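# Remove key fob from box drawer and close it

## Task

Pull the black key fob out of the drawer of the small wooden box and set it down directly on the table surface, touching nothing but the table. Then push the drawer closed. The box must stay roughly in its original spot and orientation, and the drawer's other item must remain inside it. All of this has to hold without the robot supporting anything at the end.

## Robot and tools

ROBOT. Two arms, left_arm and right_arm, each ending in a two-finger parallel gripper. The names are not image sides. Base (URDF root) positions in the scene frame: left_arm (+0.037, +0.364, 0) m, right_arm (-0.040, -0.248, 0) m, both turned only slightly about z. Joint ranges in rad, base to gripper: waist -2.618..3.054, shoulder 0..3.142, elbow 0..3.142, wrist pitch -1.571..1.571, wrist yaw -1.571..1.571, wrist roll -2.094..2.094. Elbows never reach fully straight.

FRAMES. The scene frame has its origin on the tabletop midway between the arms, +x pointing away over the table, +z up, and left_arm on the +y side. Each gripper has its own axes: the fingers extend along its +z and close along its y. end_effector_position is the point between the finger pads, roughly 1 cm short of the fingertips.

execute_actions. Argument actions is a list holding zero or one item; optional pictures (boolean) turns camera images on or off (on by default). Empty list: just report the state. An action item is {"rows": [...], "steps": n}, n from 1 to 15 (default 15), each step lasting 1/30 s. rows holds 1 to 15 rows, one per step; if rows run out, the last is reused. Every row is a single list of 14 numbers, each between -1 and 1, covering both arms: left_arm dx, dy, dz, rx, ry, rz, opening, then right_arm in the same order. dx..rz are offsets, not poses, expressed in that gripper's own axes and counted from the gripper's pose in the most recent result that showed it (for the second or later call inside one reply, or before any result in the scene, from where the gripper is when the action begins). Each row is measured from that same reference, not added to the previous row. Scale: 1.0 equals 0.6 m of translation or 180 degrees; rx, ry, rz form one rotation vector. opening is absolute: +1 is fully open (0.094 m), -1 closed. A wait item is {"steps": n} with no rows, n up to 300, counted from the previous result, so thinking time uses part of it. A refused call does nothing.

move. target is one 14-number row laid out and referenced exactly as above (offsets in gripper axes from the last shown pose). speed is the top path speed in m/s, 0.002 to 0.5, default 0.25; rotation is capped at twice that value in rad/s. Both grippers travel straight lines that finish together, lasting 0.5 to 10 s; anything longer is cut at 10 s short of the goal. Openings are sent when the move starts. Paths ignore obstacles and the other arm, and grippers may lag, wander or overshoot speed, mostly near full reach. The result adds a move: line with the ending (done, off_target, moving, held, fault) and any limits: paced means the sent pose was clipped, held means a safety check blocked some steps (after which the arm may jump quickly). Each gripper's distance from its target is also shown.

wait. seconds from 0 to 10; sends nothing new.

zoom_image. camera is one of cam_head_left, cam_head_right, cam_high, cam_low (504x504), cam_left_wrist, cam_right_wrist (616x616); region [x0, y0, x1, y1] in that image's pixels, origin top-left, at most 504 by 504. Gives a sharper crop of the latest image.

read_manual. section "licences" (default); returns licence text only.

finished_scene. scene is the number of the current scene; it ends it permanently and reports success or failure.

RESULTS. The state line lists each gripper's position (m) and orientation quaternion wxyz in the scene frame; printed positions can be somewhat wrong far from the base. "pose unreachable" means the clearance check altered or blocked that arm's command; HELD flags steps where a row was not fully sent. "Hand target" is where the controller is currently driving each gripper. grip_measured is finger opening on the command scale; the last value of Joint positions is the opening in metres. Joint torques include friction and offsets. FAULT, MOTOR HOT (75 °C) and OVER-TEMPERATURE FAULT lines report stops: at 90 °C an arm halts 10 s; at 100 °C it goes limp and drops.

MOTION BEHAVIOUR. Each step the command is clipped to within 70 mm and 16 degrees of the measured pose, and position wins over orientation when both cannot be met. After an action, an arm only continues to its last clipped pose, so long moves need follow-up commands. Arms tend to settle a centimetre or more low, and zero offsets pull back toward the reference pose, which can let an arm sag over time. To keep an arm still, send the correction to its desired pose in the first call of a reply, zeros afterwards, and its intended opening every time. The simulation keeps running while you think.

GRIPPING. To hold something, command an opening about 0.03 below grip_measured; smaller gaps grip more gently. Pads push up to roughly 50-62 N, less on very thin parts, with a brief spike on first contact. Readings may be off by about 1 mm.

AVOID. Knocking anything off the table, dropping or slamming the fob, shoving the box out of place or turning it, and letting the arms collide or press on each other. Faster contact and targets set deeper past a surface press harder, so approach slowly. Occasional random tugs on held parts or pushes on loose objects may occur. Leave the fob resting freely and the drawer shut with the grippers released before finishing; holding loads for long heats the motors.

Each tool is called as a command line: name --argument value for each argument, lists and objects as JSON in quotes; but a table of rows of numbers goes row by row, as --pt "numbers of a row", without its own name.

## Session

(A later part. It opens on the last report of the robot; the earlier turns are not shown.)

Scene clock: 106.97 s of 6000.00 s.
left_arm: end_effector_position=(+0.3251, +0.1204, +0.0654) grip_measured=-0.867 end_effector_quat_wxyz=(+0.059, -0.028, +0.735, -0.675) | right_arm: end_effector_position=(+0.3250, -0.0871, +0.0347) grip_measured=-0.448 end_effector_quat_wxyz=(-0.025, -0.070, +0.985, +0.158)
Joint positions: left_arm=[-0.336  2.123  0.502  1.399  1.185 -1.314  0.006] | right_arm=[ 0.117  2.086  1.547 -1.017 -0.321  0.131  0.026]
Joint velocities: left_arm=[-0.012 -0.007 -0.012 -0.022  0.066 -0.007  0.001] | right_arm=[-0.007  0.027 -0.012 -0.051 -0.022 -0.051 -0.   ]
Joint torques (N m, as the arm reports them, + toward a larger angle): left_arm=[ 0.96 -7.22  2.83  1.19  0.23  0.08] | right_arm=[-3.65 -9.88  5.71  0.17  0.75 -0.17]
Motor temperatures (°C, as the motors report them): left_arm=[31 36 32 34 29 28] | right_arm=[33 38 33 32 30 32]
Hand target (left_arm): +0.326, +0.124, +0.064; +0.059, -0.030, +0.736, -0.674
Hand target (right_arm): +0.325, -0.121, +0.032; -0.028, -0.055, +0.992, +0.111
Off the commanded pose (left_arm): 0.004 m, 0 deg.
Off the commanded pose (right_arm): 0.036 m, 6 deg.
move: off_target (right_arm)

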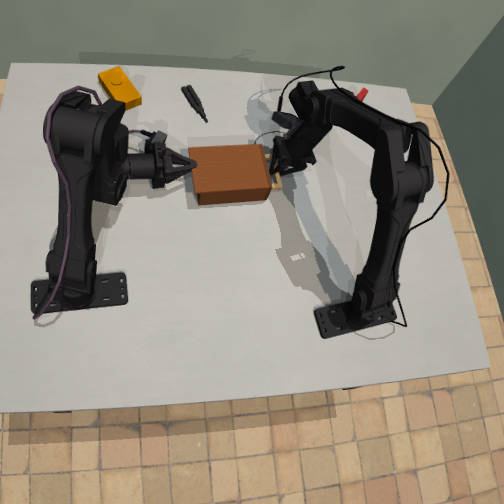

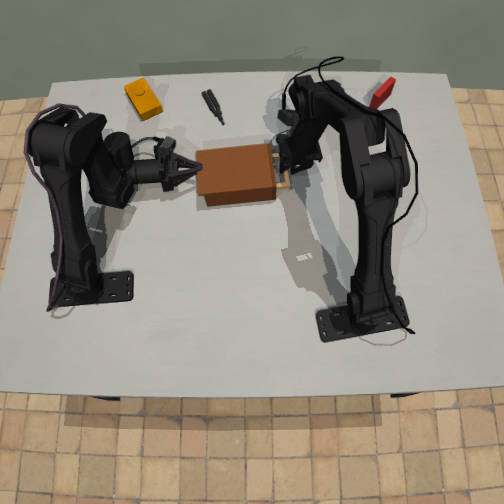

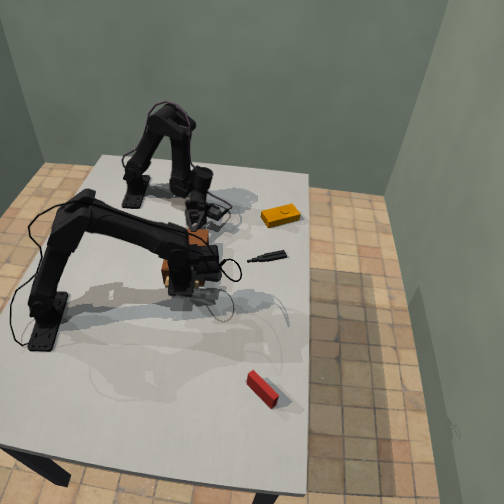

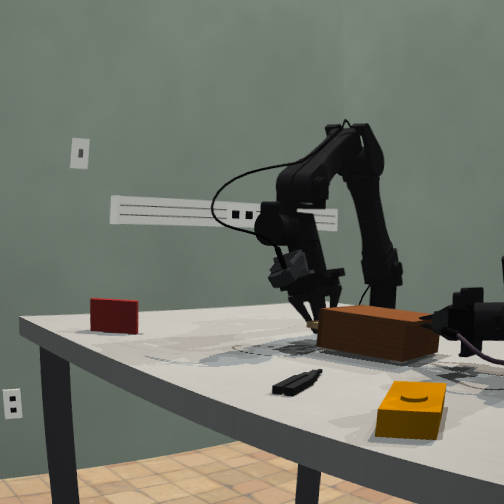

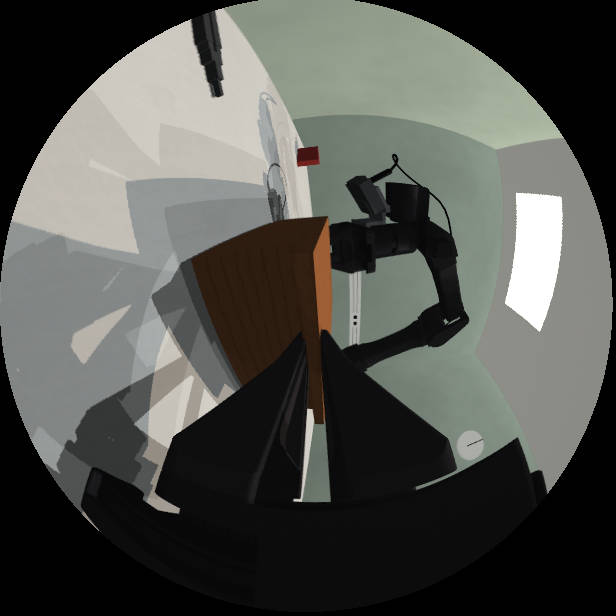

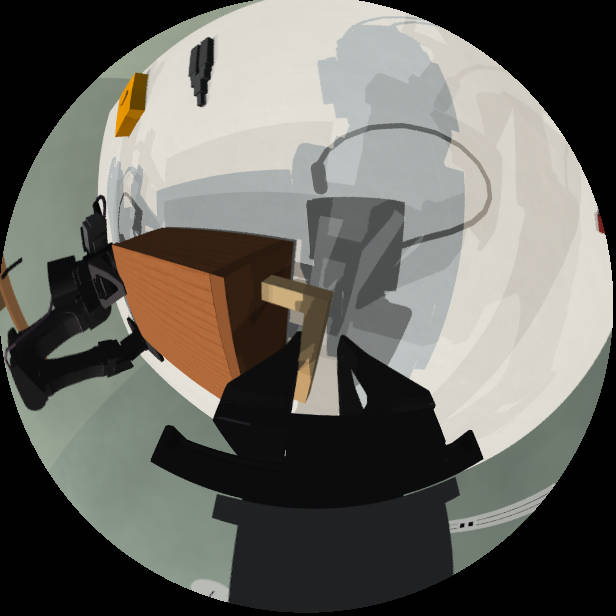

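move --target '[0,0,-0.008,0,0,0,-0.92,0,0,0.012,0.035,0,0,-0.45]' --speed 0.05

move --target '[0,0,0,0,0,0,-0.92,0,0.008,0,0,0,0,-0.85]' --speed 0.05

move --target '[0,0,-0.03,0,0,0,-0.92,0,-0.11,-0.018,0.06,0,0,-0.85]' --speed 0.03

Scene clock: 115.23 s of 6000.00 s.
left_arm: end_effector_position=(+0.3247, +0.1214, +0.0655) grip_measured=-0.867 end_effector_quat_wxyz=(+0.053, -0.031, +0.735, -0.675) | right_arm: end_effector_position=(+0.3217, -0.0842, +0.0304) grip_measured=-0.448 end_effector_quat_wxyz=(-0.021, -0.074, +0.990, +0.114)
Joint positions: left_arm=[-0.332  2.123  0.502  1.397  1.193 -1.326  0.006] | right_arm=[ 0.165  2.086  1.547 -1.017 -0.232  0.171  0.026]
Joint velocities: left_arm=[-0.007 -0.012  0.007 -0.051 -0.022  0.051  0.001] | right_arm=[-0.027  0.007 -0.007  0.007 -0.007 -0.007 -0.   ]
Joint torques (N m, as the arm reports them, + toward a larger angle): left_arm=[ 0.81 -7.74  2.26  1.21  0.21  0.18] | right_arm=[ 0.44 -8.11  7.84  0.46  0.07  0.11]
Motor temperatures (°C, as the motors report them): left_arm=[31 36 32 35 29 28] | right_arm=[33 38 33 32 31 32]
Hand target (left_arm): +0.325, +0.125, +0.066; +0.059, -0.028, +0.735, -0.675
Hand target (right_arm): +0.324, -0.085, +0.028; -0.021, -0.072, +0.992, +0.104
Off the commanded pose (left_arm): 0.004 m, 1 deg.
Off the commanded pose (right_arm): 0.004 m, 1 deg.
After step 90, 3.93 s passed at rest.
move: done

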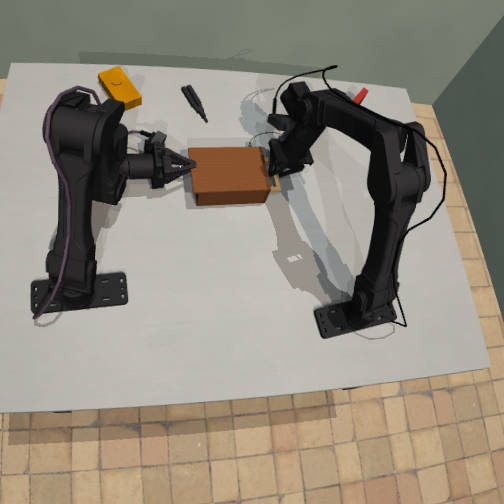

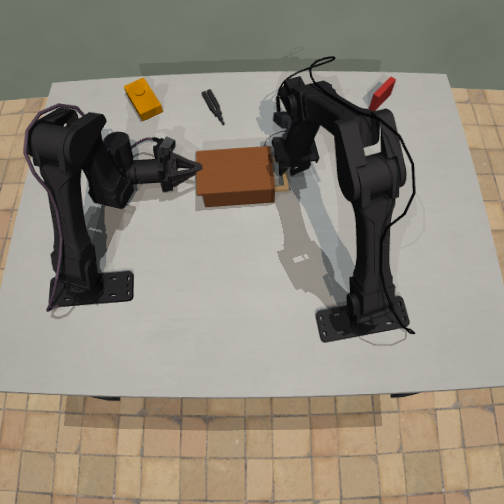

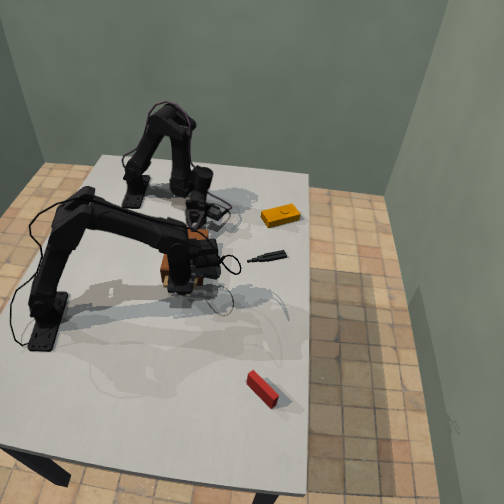

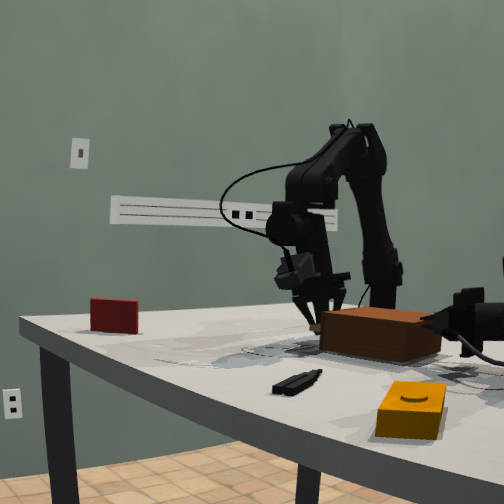

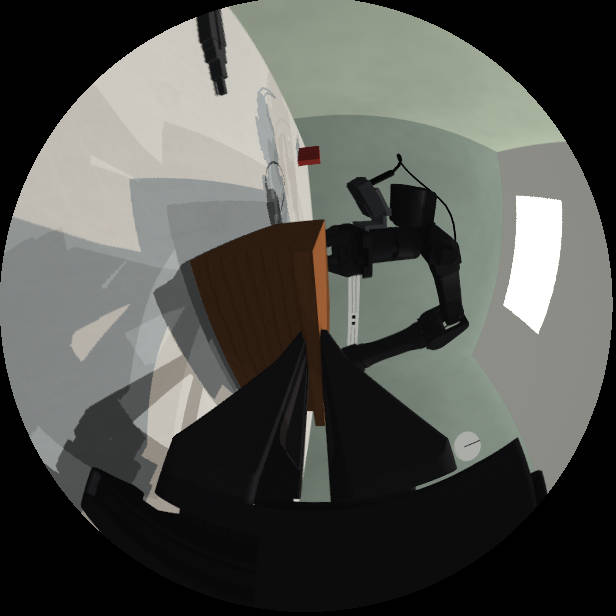

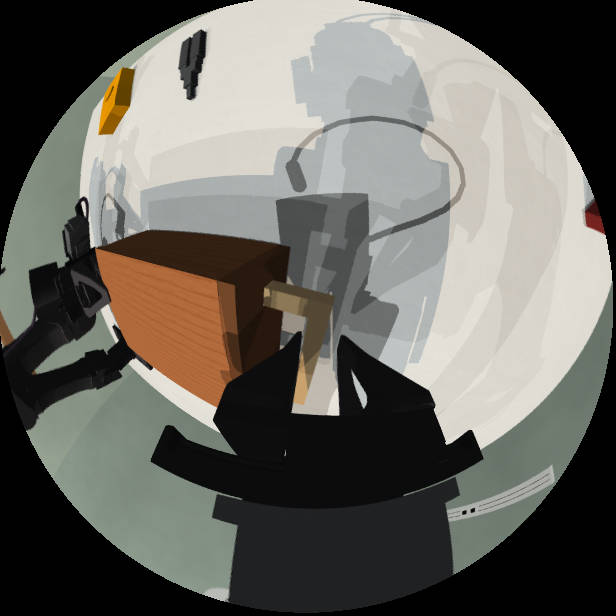

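Scene clock: 115.93 s of 6000.00 s.
left_arm: end_effector_position=(+0.3236, +0.1203, +0.0658) grip_measured=-0.867 end_effector_quat_wxyz=(+0.050, -0.031, +0.735, -0.676) | right_arm: end_effector_position=(+0.3208, -0.0790, +0.0312) grip_measured=-0.807 end_effector_quat_wxyz=(-0.023, -0.066, +0.990, +0.123)
Joint positions: left_arm=[-0.335  2.123  0.502  1.399  1.195 -1.332  0.006] | right_arm=[ 0.17   2.086  1.547 -1.013 -0.251  0.193  0.009]
Joint velocities: left_arm=[-0.002  0.007 -0.002 -0.037 -0.007 -0.037  0.   ] | right_arm=[-0.012 -0.002 -0.012  0.007 -0.066  0.037  0.   ]
Joint torques (N m, as the arm reports them, + toward a larger angle): left_arm=[ 0.19 -7.2   2.85  1.26  0.13  0.07] | right_arm=[ 0.54 -9.02  7.15  0.46  0.05 -0.1 ]
Motor temperatures (°C, as the motors report them): left_arm=[31 36 32 35 29 28] | right_arm=[33 38 33 32 31 32]
Hand target (left_arm): +0.325, +0.121, +0.066; +0.053, -0.031, +0.735, -0.676
Hand target (right_arm): +0.321, -0.080, +0.031; -0.021, -0.074, +0.990, +0.114
Off the commanded pose (left_arm): 0.002 m, 0 deg.
Off the commanded pose (right_arm): 0.001 m, 1 deg.
move: done

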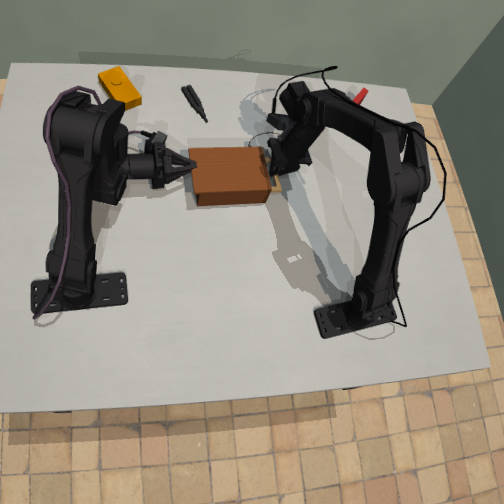

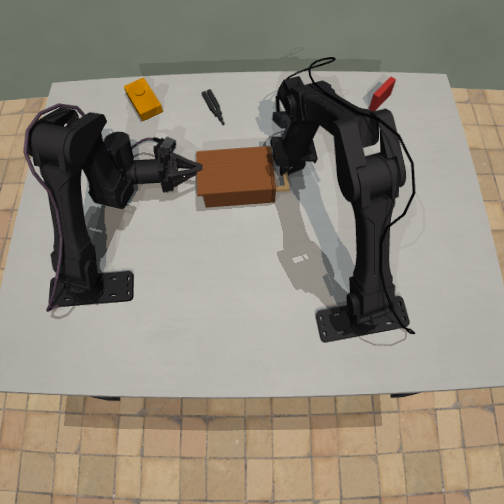

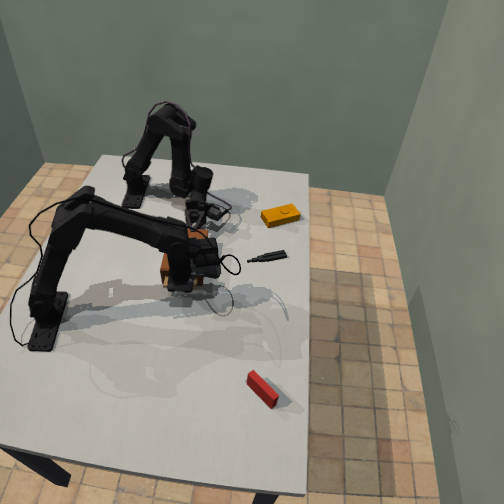

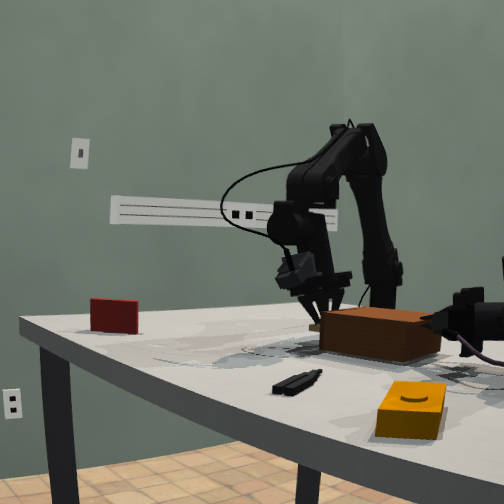

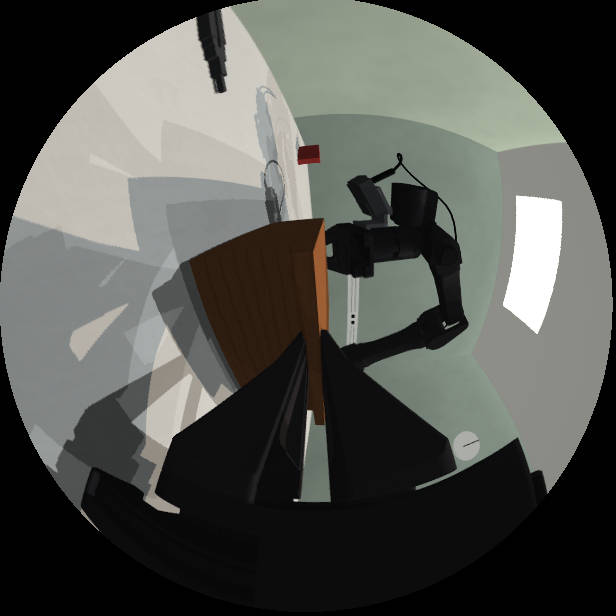

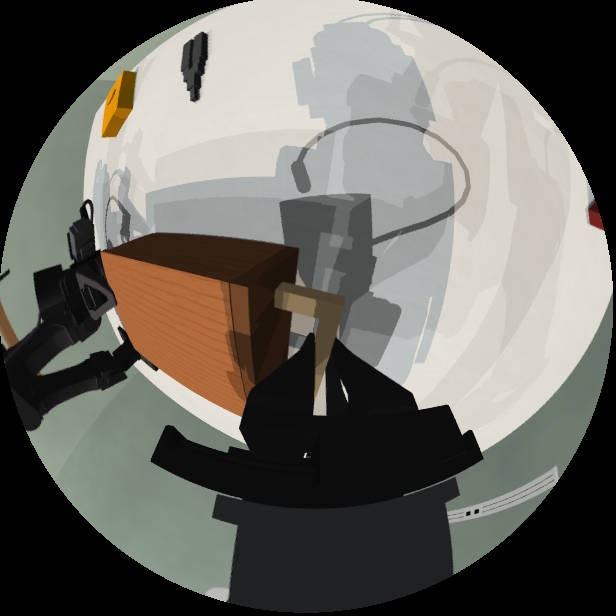

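Scene clock: 119.30 s of 6000.00 s.
left_arm: end_effector_position=(+0.3247, +0.1271, +0.0655) grip_measured=-0.867 end_effector_quat_wxyz=(+0.048, -0.031, +0.734, -0.677) | right_arm: end_effector_position=(+0.3265, -0.0979, +0.0301) grip_measured=-0.807 end_effector_quat_wxyz=(-0.018, -0.071, +0.991, +0.111)
Joint positions: left_arm=[-0.31   2.123  0.502  1.389  1.222 -1.324  0.006] | right_arm=[ 0.131  2.086  1.547 -1.02  -0.225  0.143  0.009]
Joint velocities: left_arm=[ 0.002 -0.002  0.017  0.007  0.007  0.007 -0.002] | right_arm=[-0.022 -0.017  0.012  0.022  0.007 -0.081  0.001]
Joint torques (N m, as the arm reports them, + toward a larger angle): left_arm=[ 2.46 -8.98  0.83  1.04  0.49  0.25] | right_arm=[-3.51 -9.73  5.84  0.13  1.41 -0.44]
Motor temperatures (°C, as the motors report them): left_arm=[31 36 32 35 29 28] | right_arm=[33 39 33 31 31 32]
Hand target (left_arm): +0.322, +0.138, +0.067; +0.050, -0.032, +0.734, -0.677
Hand target (right_arm): +0.328, -0.143, +0.028; -0.019, -0.068, +0.997, +0.034
Off the commanded pose (left_arm): 0.012 m, 0 deg.
Off the commanded pose (right_arm): 0.048 m, 9 deg.
move: off_target (left_arm, right_arm)

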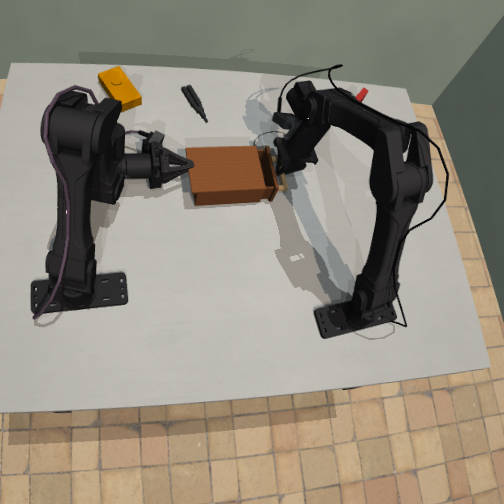

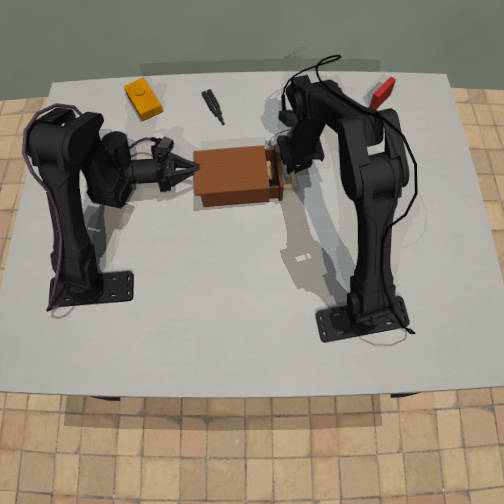

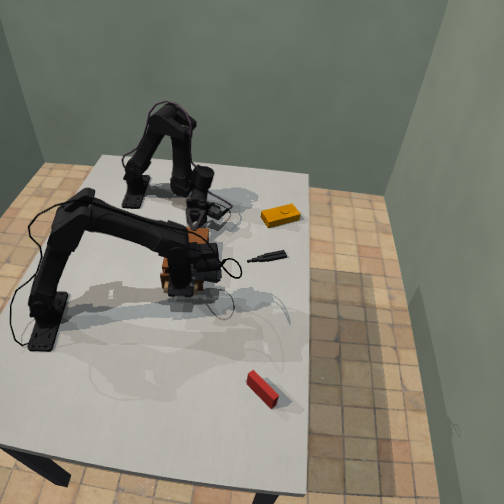

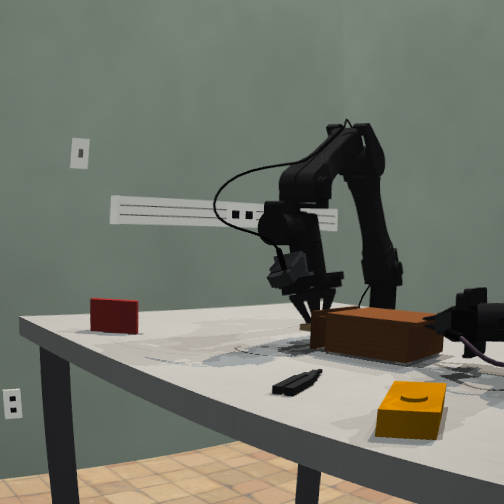

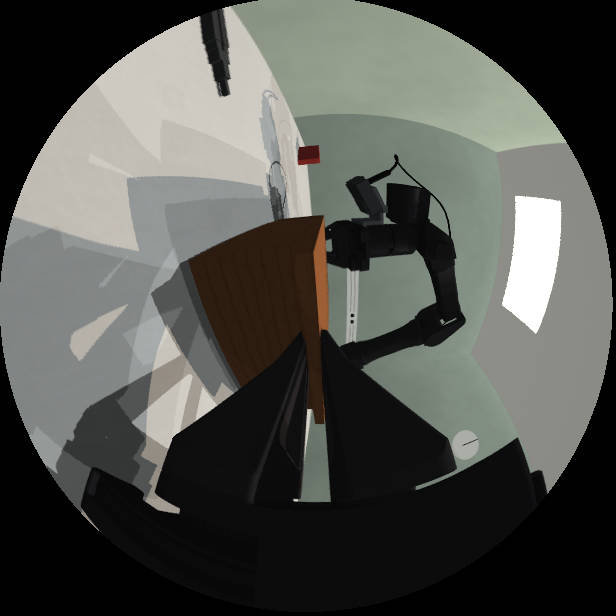

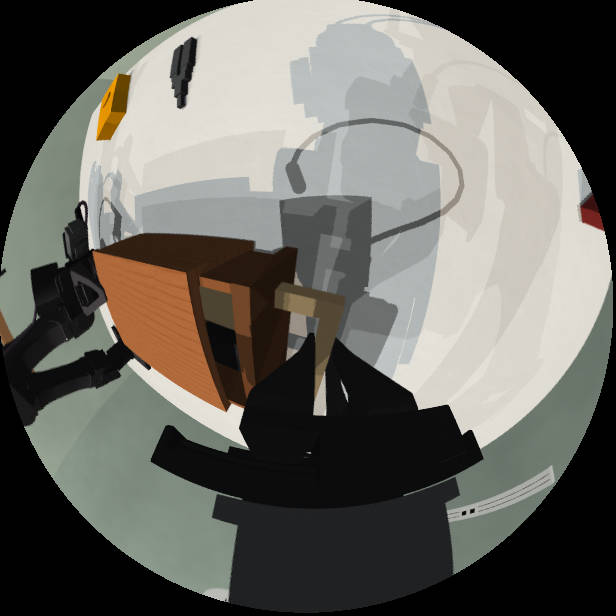

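move --target '[0,0,-0.025,0,0,0,-0.92,0,-0.2,-0.042,0.06,0,0,-0.85]' --speed 0.04

Scene clock: 125.93 s of 6000.00 s.
left_arm: end_effector_position=(+0.3259, +0.1370, +0.0644) grip_measured=-0.867 end_effector_quat_wxyz=(+0.046, -0.032, +0.733, -0.678) | right_arm: end_effector_position=(+0.3411, -0.2012, +0.0266) grip_measured=-0.808 end_effector_quat_wxyz=(-0.016, -0.071, +0.996, +0.050)
Joint positions: left_arm=[-0.273  2.123  0.502  1.367  1.26  -1.303  0.006] | right_arm=[-0.081  2.086  1.547 -1.063 -0.1   -0.07   0.009]
Joint velocities: left_arm=[ 0.002  0.002 -0.012 -0.022 -0.007 -0.022 -0.   ] | right_arm=[-0.002  0.017  0.007  0.037  0.037  0.007 -0.001]
Joint torques (N m, as the arm reports them, + toward a larger angle): left_arm=[ 1.04 -8.88  1.32  1.05  0.28  0.2 ] | right_arm=[-1.19 -9.36  6.98  0.39  0.56 -0.15]
Motor temperatures (°C, as the motors report them): left_arm=[31 37 32 35 29 28] | right_arm=[33 39 33 31 31 32]
Hand target (left_arm): +0.323, +0.142, +0.067; +0.048, -0.031, +0.733, -0.677
Hand target (right_arm): +0.344, -0.218, +0.030; -0.011, -0.072, +0.997, +0.018
Off the commanded pose (left_arm): 0.006 m, 0 deg.
Off the commanded pose (right_arm): 0.018 m, 4 deg.
After step 90, 0.10 s passed at rest.
move: off_target (right_arm)

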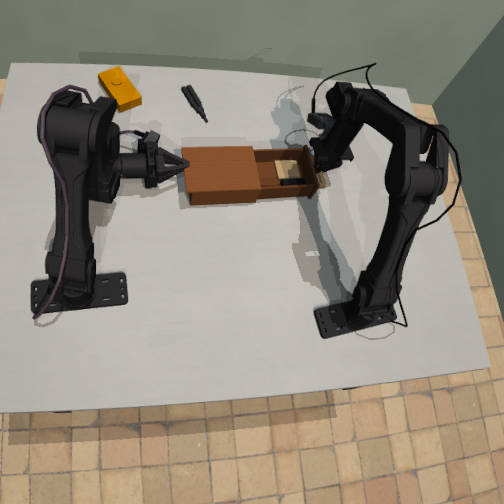

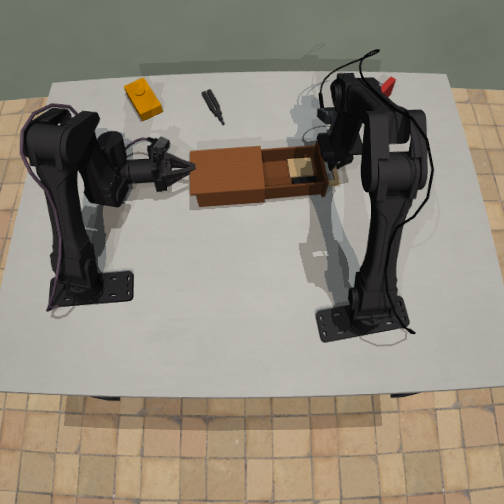

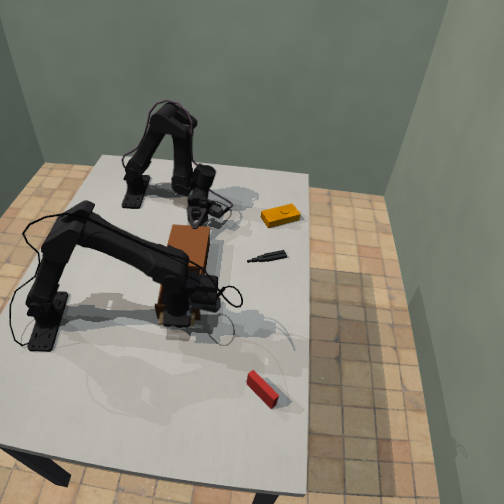

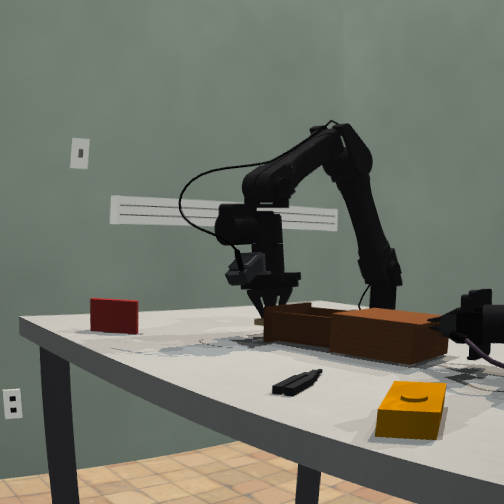

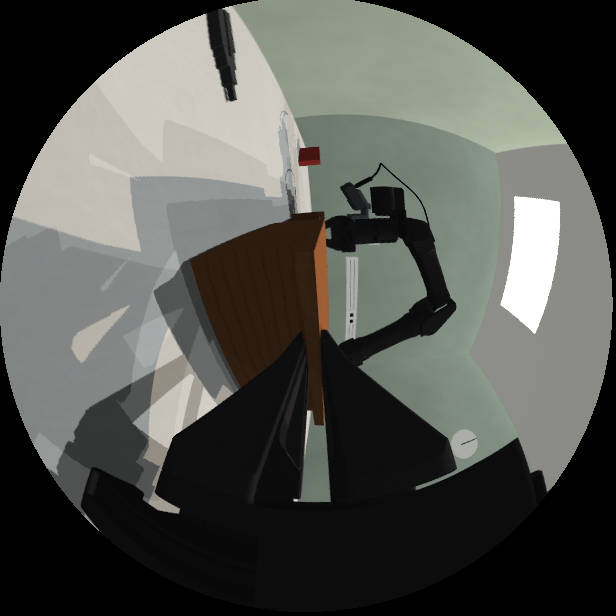

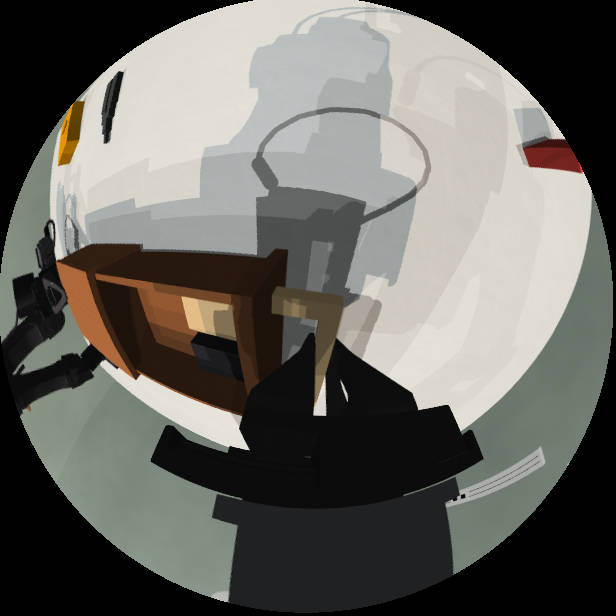

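Opened far (14 cm) but still in. Release and look.

move --target '[0,0,0,0,0,0,-0.92,0,0,0,0,0,0,-0.5]'

move --target '[0,0,0,0,0,0,-0.92,0,0,-0.13,0,0,0,-0.5]' --speed 0.12

move --target '[0,0,0,0,0,0,-0.92,0.07,0.125,0,0.03,0,0,0.5]' --speed 0.12

zoom_image --camera "cam_right_wrist" --region '[180, 160, 460, 400]'

Scene clock: 132.43 s of 6000.00 s.
left_arm: end_effector_position=(+0.3258, +0.1371, +0.0644) grip_measured=-0.867 end_effector_quat_wxyz=(+0.046, -0.031, +0.733, -0.678) | right_arm: end_effector_position=(+0.3411, -0.2014, +0.0266) grip_measured=-0.502 end_effector_quat_wxyz=(-0.016, -0.071, +0.996, +0.049)
Joint positions: left_arm=[-0.273  2.123  0.502  1.367  1.262 -1.303  0.006] | right_arm=[-0.081  2.086  1.547 -1.063 -0.098 -0.071  0.023]
Joint velocities: left_arm=[ 0.007 -0.007  0.007  0.007 -0.022 -0.007 -0.001] | right_arm=[-0.012  0.007  0.002 -0.051 -0.007 -0.081 -0.   ]
Joint torques (N m, as the arm reports them, + toward a larger angle): left_arm=[ 0.03 -7.16  2.87  1.22  0.14  0.02] | right_arm=[ 0.1  -9.06  6.42  0.43 -0.09  0.03]
Motor temperatures (°C, as the motors report them): left_arm=[31 37 32 35 29 28] | right_arm=[33 39 33 31 31 32]
Hand target (left_arm): +0.326, +0.137, +0.064; +0.047, -0.032, +0.733, -0.678
Hand target (right_arm): +0.341, -0.201, +0.027; -0.016, -0.070, +0.996, +0.050
Off the commanded pose (left_arm): 0.000 m, 0 deg.
Off the commanded pose (right_arm): 0.000 m, 0 deg.
After step 90, 2.80 s passed at rest.
move: done

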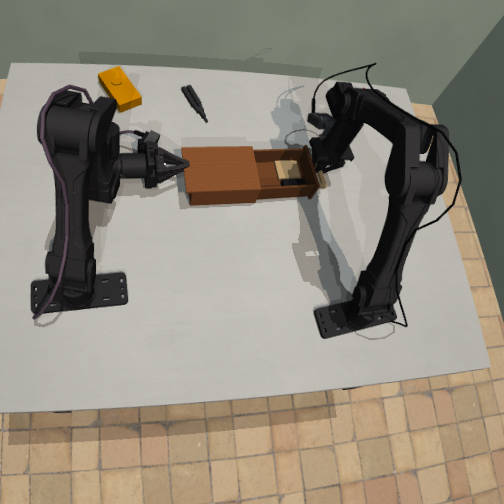

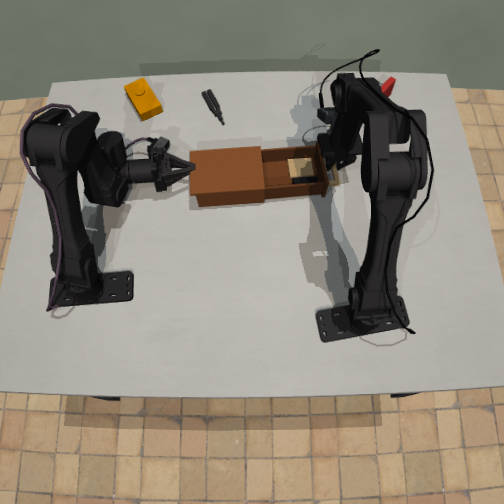

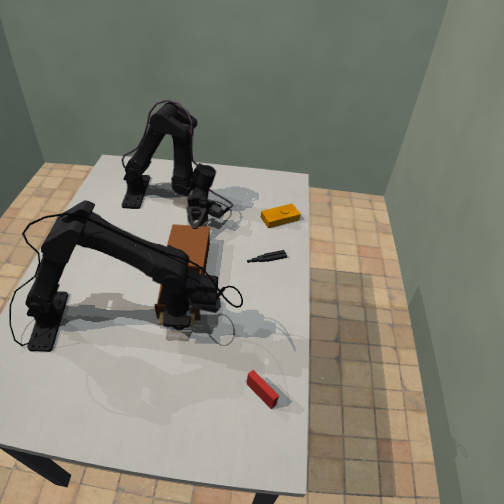

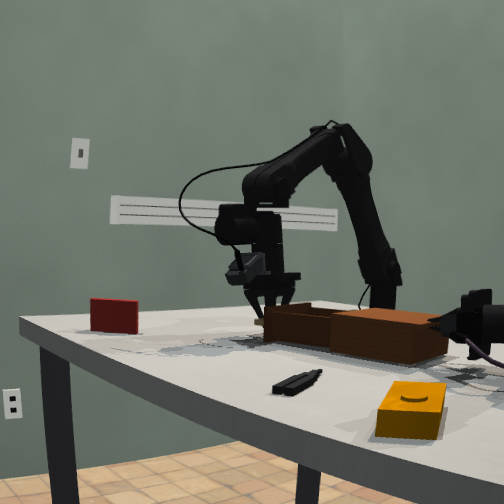

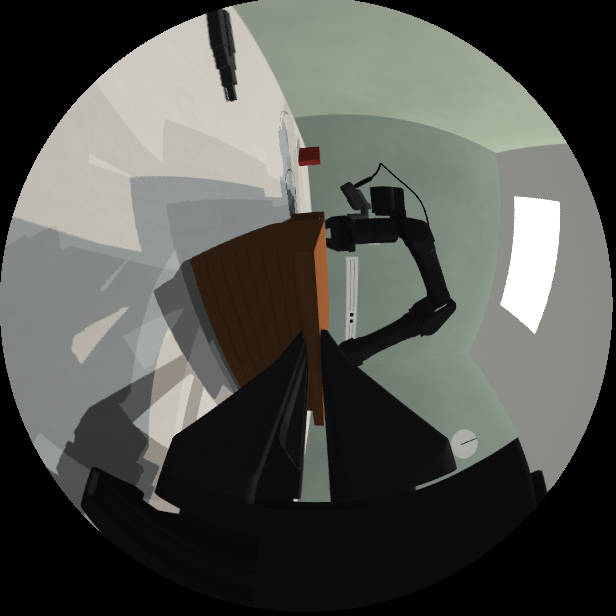

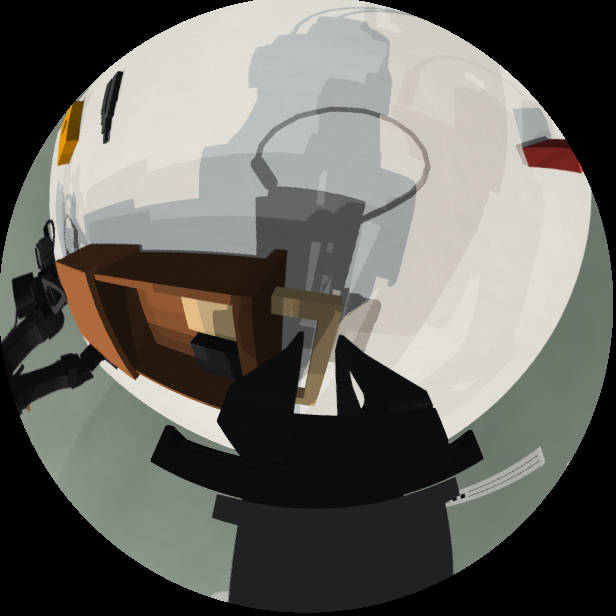

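Scene clock: 133.70 s of 6000.00 s.
left_arm: end_effector_position=(+0.3258, +0.1371, +0.0644) grip_measured=-0.867 end_effector_quat_wxyz=(+0.046, -0.031, +0.733, -0.678) | right_arm: end_effector_position=(+0.3390, -0.2049, +0.0841) grip_measured=-0.502 end_effector_quat_wxyz=(-0.040, -0.068, +0.996, +0.049)
Joint positions: left_arm=[-0.273  2.123  0.502  1.367  1.262 -1.303  0.006] | right_arm=[-0.09   2.083  1.772 -1.34  -0.098 -0.077  0.023]
Joint velocities: left_arm=[-0.007 -0.007 -0.002  0.022 -0.066  0.007  0.001] | right_arm=[ 0.002 -0.012  0.002  0.066  0.007 -0.066  0.   ]
Joint torques (N m, as the arm reports them, + toward a larger angle): left_arm=[ 0.1  -7.16  2.79  1.24  0.13  0.01] | right_arm=[ -0.57 -11.31   9.41   0.19  -0.06  -0.12]
Motor temperatures (°C, as the motors report them): left_arm=[31 37 32 35 29 28] | right_arm=[33 39 33 31 31 32]
Hand target (left_arm): +0.326, +0.137, +0.064; +0.046, -0.031, +0.733, -0.678
Hand target (right_arm): +0.344, -0.208, +0.104; -0.015, -0.071, +0.996, +0.049
Off the commanded pose (left_arm): 0.000 m, 0 deg.
Off the commanded pose (right_arm): 0.021 m, 3 deg.
move: off_target (right_arm)

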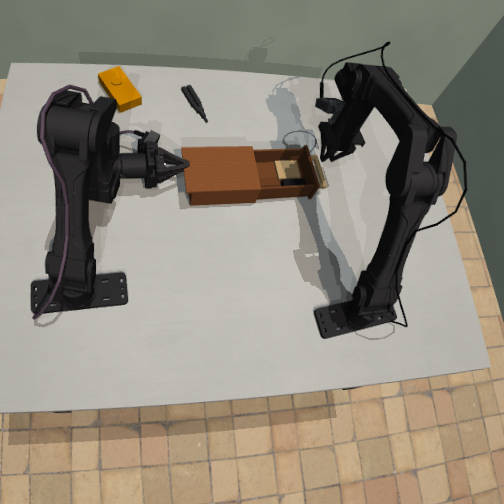

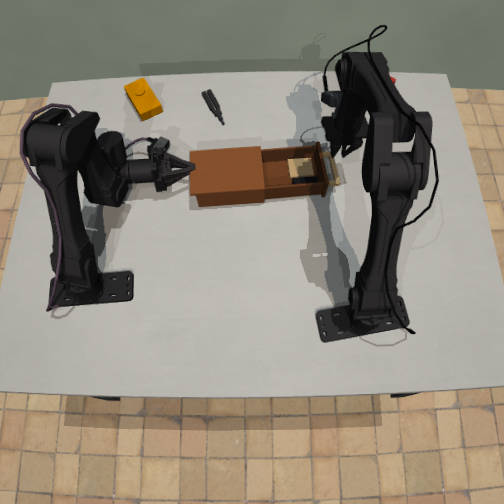

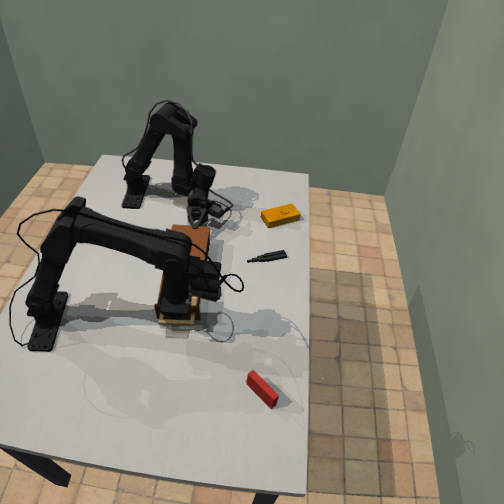

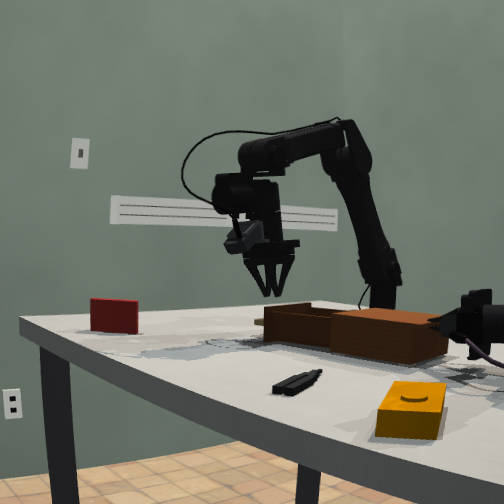

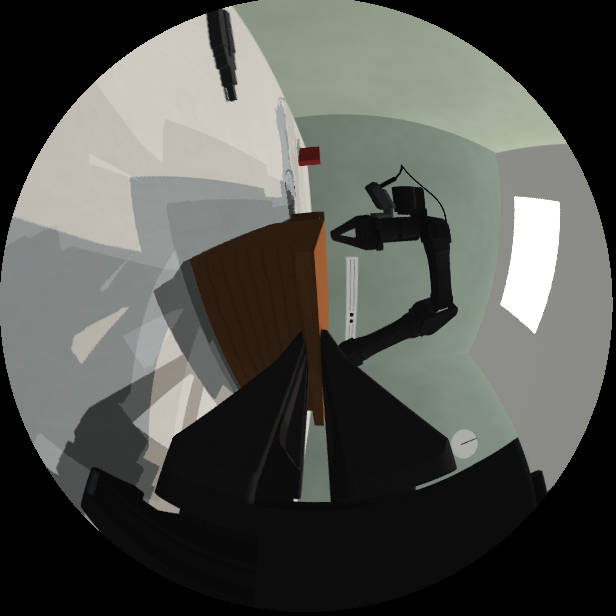

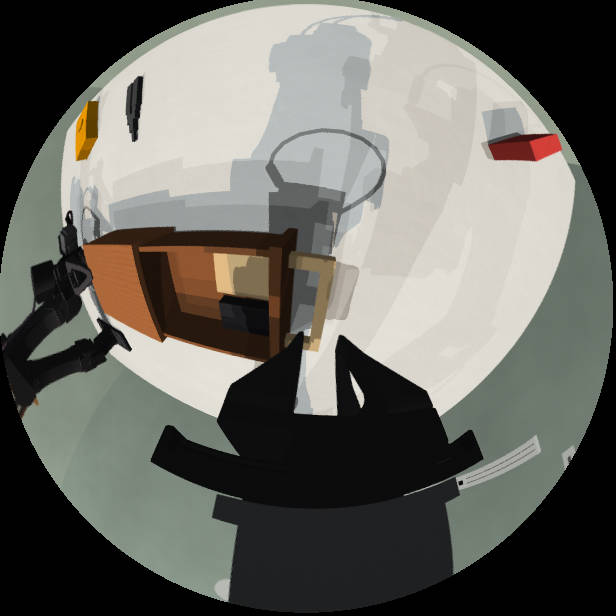

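Scene clock: 134.90 s of 6000.00 s.
left_arm: end_effector_position=(+0.3258, +0.1371, +0.0644) grip_measured=-0.867 end_effector_quat_wxyz=(+0.046, -0.031, +0.733, -0.678) | right_arm: end_effector_position=(+0.2847, -0.1362, +0.0851) grip_measured=+0.498 end_effector_quat_wxyz=(-0.061, -0.076, +0.995, +0.002)
Joint positions: left_arm=[-0.273  2.123  0.502  1.367  1.262 -1.303  0.006] | right_arm=[ 0.158  1.967  1.606 -1.327 -0.032  0.158  0.07 ]
Joint velocities: left_arm=[ 0.007  0.002  0.012 -0.037 -0.066  0.051 -0.001] | right_arm=[-0.017 -0.007  0.007  0.051  0.022  0.066 -0.   ]
Joint torques (N m, as the arm reports them, + toward a larger angle): left_arm=[ 0.05 -7.22  2.82  1.23  0.14  0.  ] | right_arm=[  0.07 -10.64   5.28   0.45   0.01   0.12]
Motor temperatures (°C, as the motors report them): left_arm=[31 37 32 35 29 28] | right_arm=[33 39 33 31 31 32]
Hand target (left_arm): +0.326, +0.137, +0.064; +0.046, -0.031, +0.733, -0.678
Hand target (right_arm): +0.287, -0.137, +0.094; -0.039, -0.070, +0.997, +0.002
Off the commanded pose (left_arm): 0.000 m, 0 deg.
Off the commanded pose (right_arm): 0.010 m, 3 deg.
move: off_target (right_arm)

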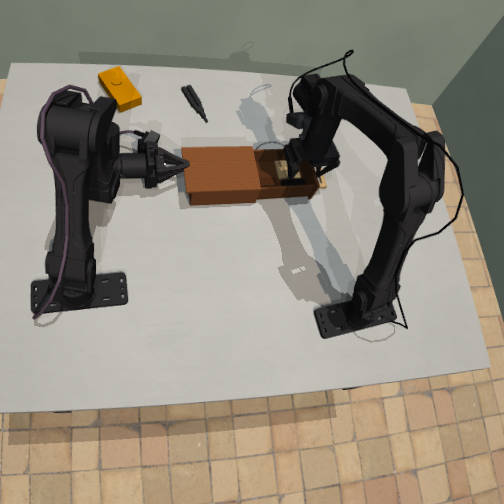

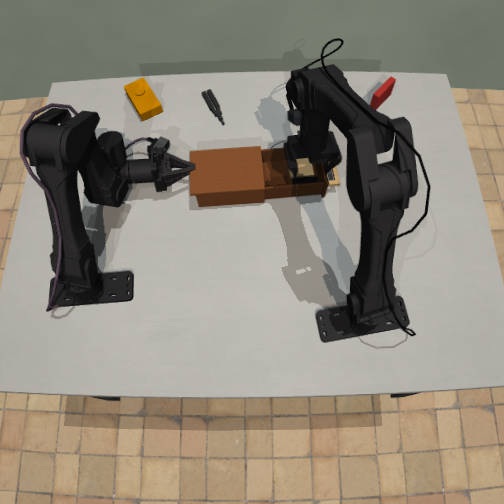

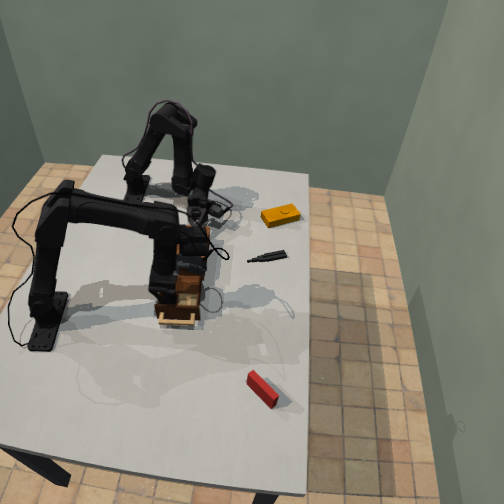

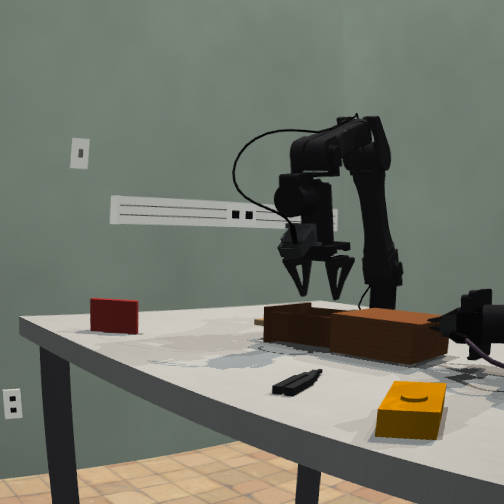

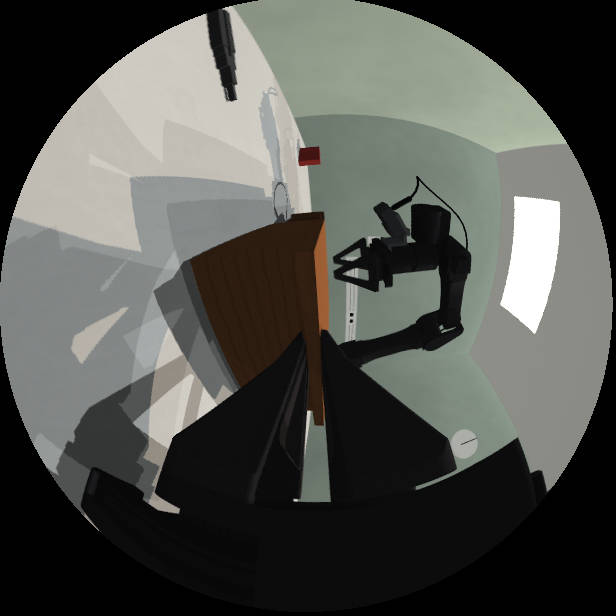

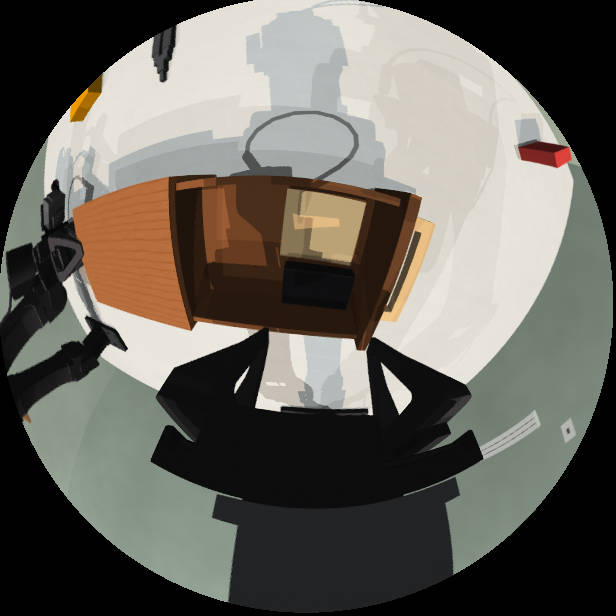

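Region (180, 160, 460, 400) of cam_right_wrist's 616x616 image, scaled by 1.800, with more detail than that image has; it fills the top 432 rows of this view, and the rest is white.

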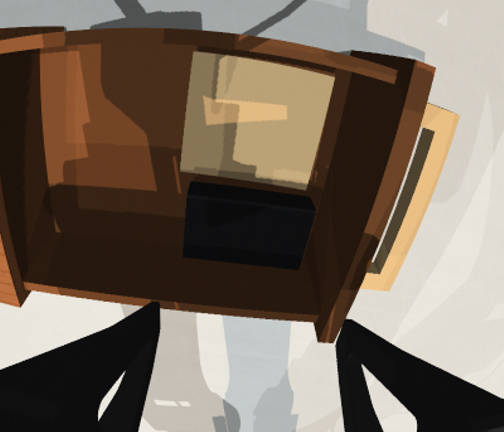

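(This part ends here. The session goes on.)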